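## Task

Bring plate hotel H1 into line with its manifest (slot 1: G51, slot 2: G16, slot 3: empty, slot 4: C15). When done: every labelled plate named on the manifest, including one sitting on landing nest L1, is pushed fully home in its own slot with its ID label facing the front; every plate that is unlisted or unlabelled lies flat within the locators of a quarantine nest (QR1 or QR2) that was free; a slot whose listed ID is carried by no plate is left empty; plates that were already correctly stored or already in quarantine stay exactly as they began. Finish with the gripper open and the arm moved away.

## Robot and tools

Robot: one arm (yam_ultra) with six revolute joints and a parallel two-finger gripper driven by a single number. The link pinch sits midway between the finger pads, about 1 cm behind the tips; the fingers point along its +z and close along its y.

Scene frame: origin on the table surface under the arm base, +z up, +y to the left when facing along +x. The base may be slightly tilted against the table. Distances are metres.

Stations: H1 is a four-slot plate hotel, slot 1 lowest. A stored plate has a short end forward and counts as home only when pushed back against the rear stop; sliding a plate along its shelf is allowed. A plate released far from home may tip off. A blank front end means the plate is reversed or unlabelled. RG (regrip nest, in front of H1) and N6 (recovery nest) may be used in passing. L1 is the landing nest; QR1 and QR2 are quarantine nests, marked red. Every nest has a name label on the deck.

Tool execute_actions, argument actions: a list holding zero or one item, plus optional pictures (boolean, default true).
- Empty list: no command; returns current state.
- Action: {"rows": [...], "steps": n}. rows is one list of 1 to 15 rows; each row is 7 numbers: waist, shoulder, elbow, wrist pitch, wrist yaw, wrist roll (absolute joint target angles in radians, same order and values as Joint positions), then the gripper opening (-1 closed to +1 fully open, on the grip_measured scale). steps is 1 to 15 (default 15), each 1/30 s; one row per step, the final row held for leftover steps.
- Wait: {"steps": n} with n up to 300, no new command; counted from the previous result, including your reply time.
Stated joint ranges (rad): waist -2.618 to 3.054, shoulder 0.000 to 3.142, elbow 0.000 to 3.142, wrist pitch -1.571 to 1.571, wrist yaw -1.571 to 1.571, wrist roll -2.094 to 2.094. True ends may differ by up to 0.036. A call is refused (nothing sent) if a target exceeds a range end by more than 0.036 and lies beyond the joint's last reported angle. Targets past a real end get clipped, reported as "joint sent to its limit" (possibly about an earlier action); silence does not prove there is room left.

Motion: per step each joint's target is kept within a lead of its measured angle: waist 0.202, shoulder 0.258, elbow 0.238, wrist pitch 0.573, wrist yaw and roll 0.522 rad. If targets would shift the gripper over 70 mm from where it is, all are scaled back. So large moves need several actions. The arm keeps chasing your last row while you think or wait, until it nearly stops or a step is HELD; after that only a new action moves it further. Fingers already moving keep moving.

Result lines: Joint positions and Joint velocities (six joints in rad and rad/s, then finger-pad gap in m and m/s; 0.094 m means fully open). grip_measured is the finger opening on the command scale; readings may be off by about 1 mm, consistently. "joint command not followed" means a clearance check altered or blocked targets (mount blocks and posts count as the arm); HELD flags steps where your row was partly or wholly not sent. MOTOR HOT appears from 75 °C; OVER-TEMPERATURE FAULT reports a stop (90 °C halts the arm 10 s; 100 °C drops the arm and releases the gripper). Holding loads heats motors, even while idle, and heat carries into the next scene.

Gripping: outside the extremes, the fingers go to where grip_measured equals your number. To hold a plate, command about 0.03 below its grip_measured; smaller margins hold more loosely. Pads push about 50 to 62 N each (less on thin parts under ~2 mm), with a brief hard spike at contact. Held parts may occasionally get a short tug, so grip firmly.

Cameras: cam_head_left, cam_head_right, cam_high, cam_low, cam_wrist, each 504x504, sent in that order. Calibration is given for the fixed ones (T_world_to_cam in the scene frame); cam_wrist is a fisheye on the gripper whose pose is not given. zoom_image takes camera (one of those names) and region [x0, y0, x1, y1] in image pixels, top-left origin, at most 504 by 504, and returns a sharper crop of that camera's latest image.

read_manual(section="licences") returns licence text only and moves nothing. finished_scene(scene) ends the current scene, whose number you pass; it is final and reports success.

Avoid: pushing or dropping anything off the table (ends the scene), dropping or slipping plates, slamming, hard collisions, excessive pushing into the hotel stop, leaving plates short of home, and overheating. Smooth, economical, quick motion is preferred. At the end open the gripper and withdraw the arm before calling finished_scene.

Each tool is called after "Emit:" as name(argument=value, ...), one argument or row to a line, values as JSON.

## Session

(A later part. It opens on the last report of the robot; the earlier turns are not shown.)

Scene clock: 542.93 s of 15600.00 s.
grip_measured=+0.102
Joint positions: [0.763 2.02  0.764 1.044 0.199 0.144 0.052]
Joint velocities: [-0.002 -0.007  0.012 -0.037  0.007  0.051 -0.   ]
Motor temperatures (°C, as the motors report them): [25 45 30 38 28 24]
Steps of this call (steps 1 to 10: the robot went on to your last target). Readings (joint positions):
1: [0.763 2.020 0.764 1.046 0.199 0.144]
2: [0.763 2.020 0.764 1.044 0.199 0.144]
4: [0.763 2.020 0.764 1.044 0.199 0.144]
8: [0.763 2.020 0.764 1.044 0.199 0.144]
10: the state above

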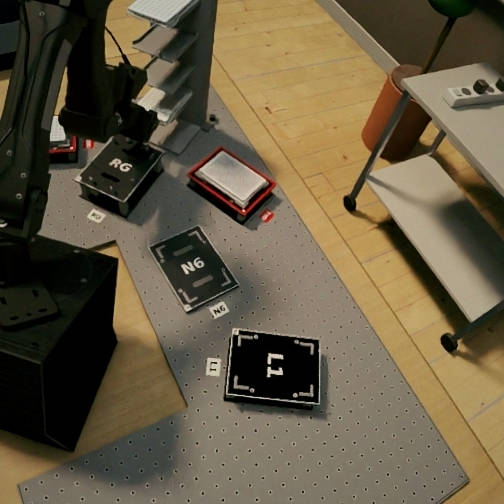

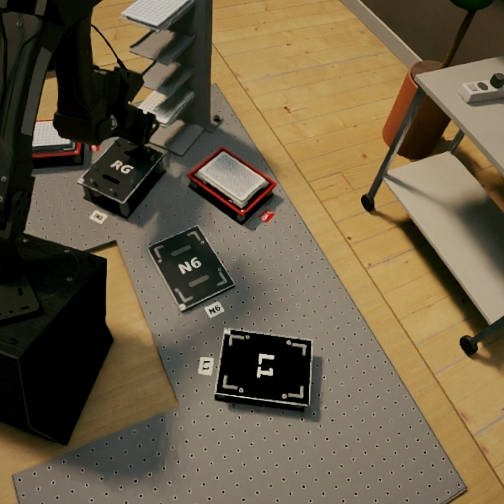

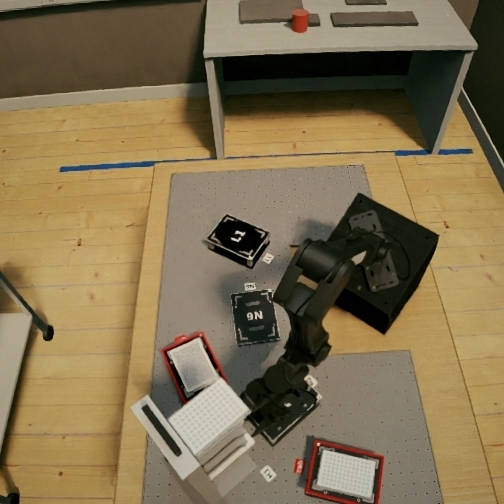

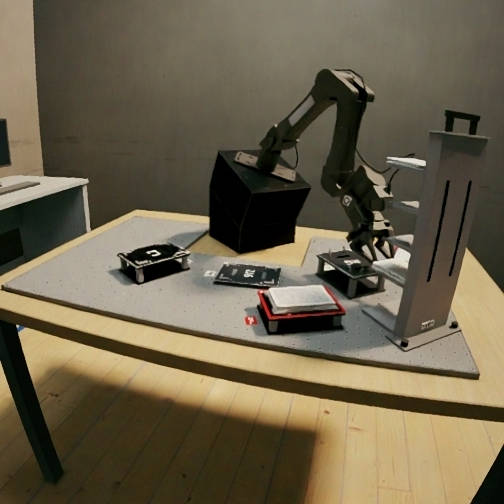

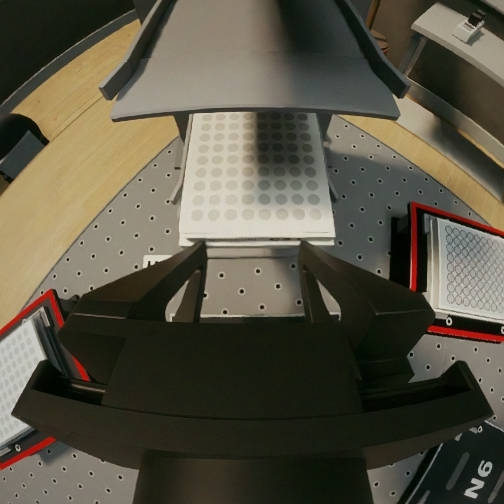

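Stalled at expected home position. Retreat.

Emit:
execute_actions(
  actions=[
    {"rows":[[0.77,1.995,0.745,1.07,0.2,0.14,0.1],[0.775,1.99,0.72,1.1,0.21,0.14,0.1],[0.78,1.98,0.69,1.13,0.22,0.14,0.1],[0.79,1.96,0.65,1.16,0.23,0.14,0.1],[0.8,1.93,0.61,1.18,0.24,0.14,0.1],[0.81,1.9,0.57,1.2,0.25,0.14,0.1],[0.82,1.86,0.53,1.2,0.26,0.14,0.1],[0.83,1.82,0.49,1.2,0.27,0.14,0.1],[0.84,1.78,0.45,1.2,0.28,0.14,0.1],[0.85,1.74,0.41,1.2,0.29,0.14,0.1],[0.86,1.7,0.37,1.2,0.3,0.14,0.1],[0.87,1.66,0.33,1.2,0.31,0.14,0.1],[0.87,1.62,0.3,1.2,0.31,0.14,0.1],[0.87,1.6,0.3,1.2,0.31,0.14,0.1]]},
  ],
  pictures=false,
)

Emit:
execute_actions(
  actions=[
    {"steps":10},
  ],
)

Scene clock: 545.17 s of 15600.00 s.
grip_measured=+0.102
Joint positions: [0.864 1.639 0.325 1.164 0.276 0.144 0.052]
Joint velocities: [-0.007 -0.676 -0.418  0.256  0.168  0.022 -0.002]
Motor temperatures (°C, as the motors report them): [25 45 30 38 28 24]
Steps of this call (steps 1 to 15: the robot went on to your last target; steps 16 to 52: nothing new was sent; steps 53 to 67: all 15 steps of this action). Readings (joint positions):
53: [0.763 2.019 0.762 1.045 0.199 0.144]
54: [0.763 2.018 0.757 1.050 0.199 0.144]
56: [0.767 2.007 0.727 1.075 0.203 0.144]
60: [0.800 1.913 0.575 1.122 0.227 0.144]
67: the state above

Scene clock: 545.50 s of 15600.00 s.
grip_measured=+0.102
Joint positions: [0.864 1.615 0.314 1.18  0.295 0.144 0.052]
Joint velocities: [-0.017 -0.012 -0.012 -0.007 -0.022 -0.022  0.001]
Motor temperatures (°C, as the motors report them): [25 45 30 38 28 24]
Steps of this call (steps 1 to 10: the robot went on to your last target). Readings (joint positions):
1: [0.864 1.623 0.316 1.170 0.281 0.144]
2: [0.864 1.616 0.314 1.174 0.285 0.144]
4: [0.864 1.615 0.314 1.180 0.290 0.144]
8: [0.864 1.615 0.314 1.180 0.294 0.144]
10: the state above

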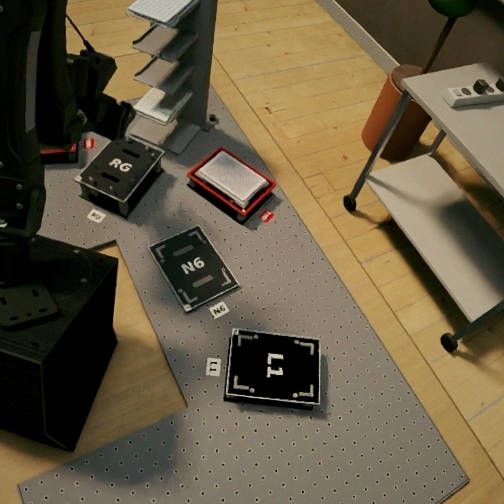

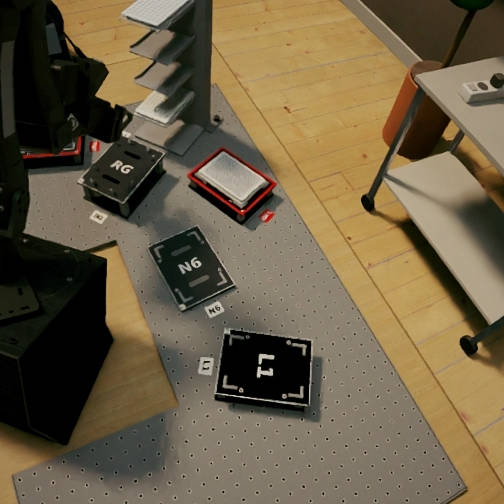

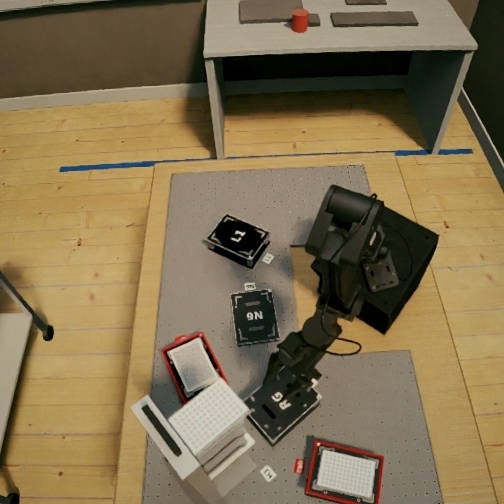

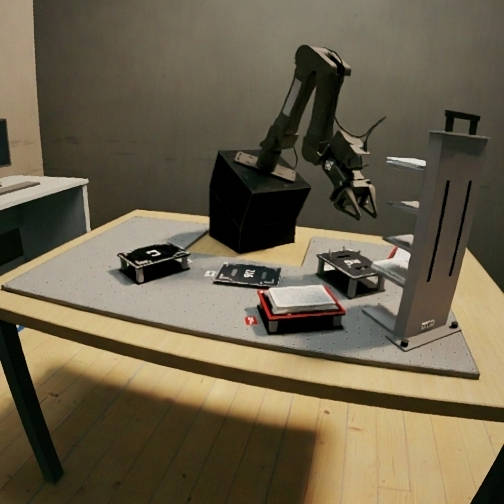

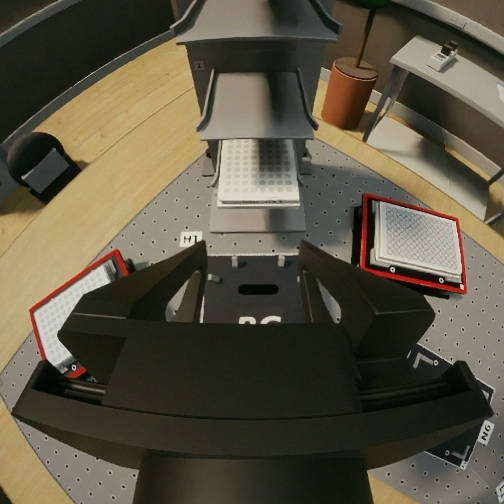

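Emit:
finished_scene(
  scene=1,
)

The scene is finished: the task was done.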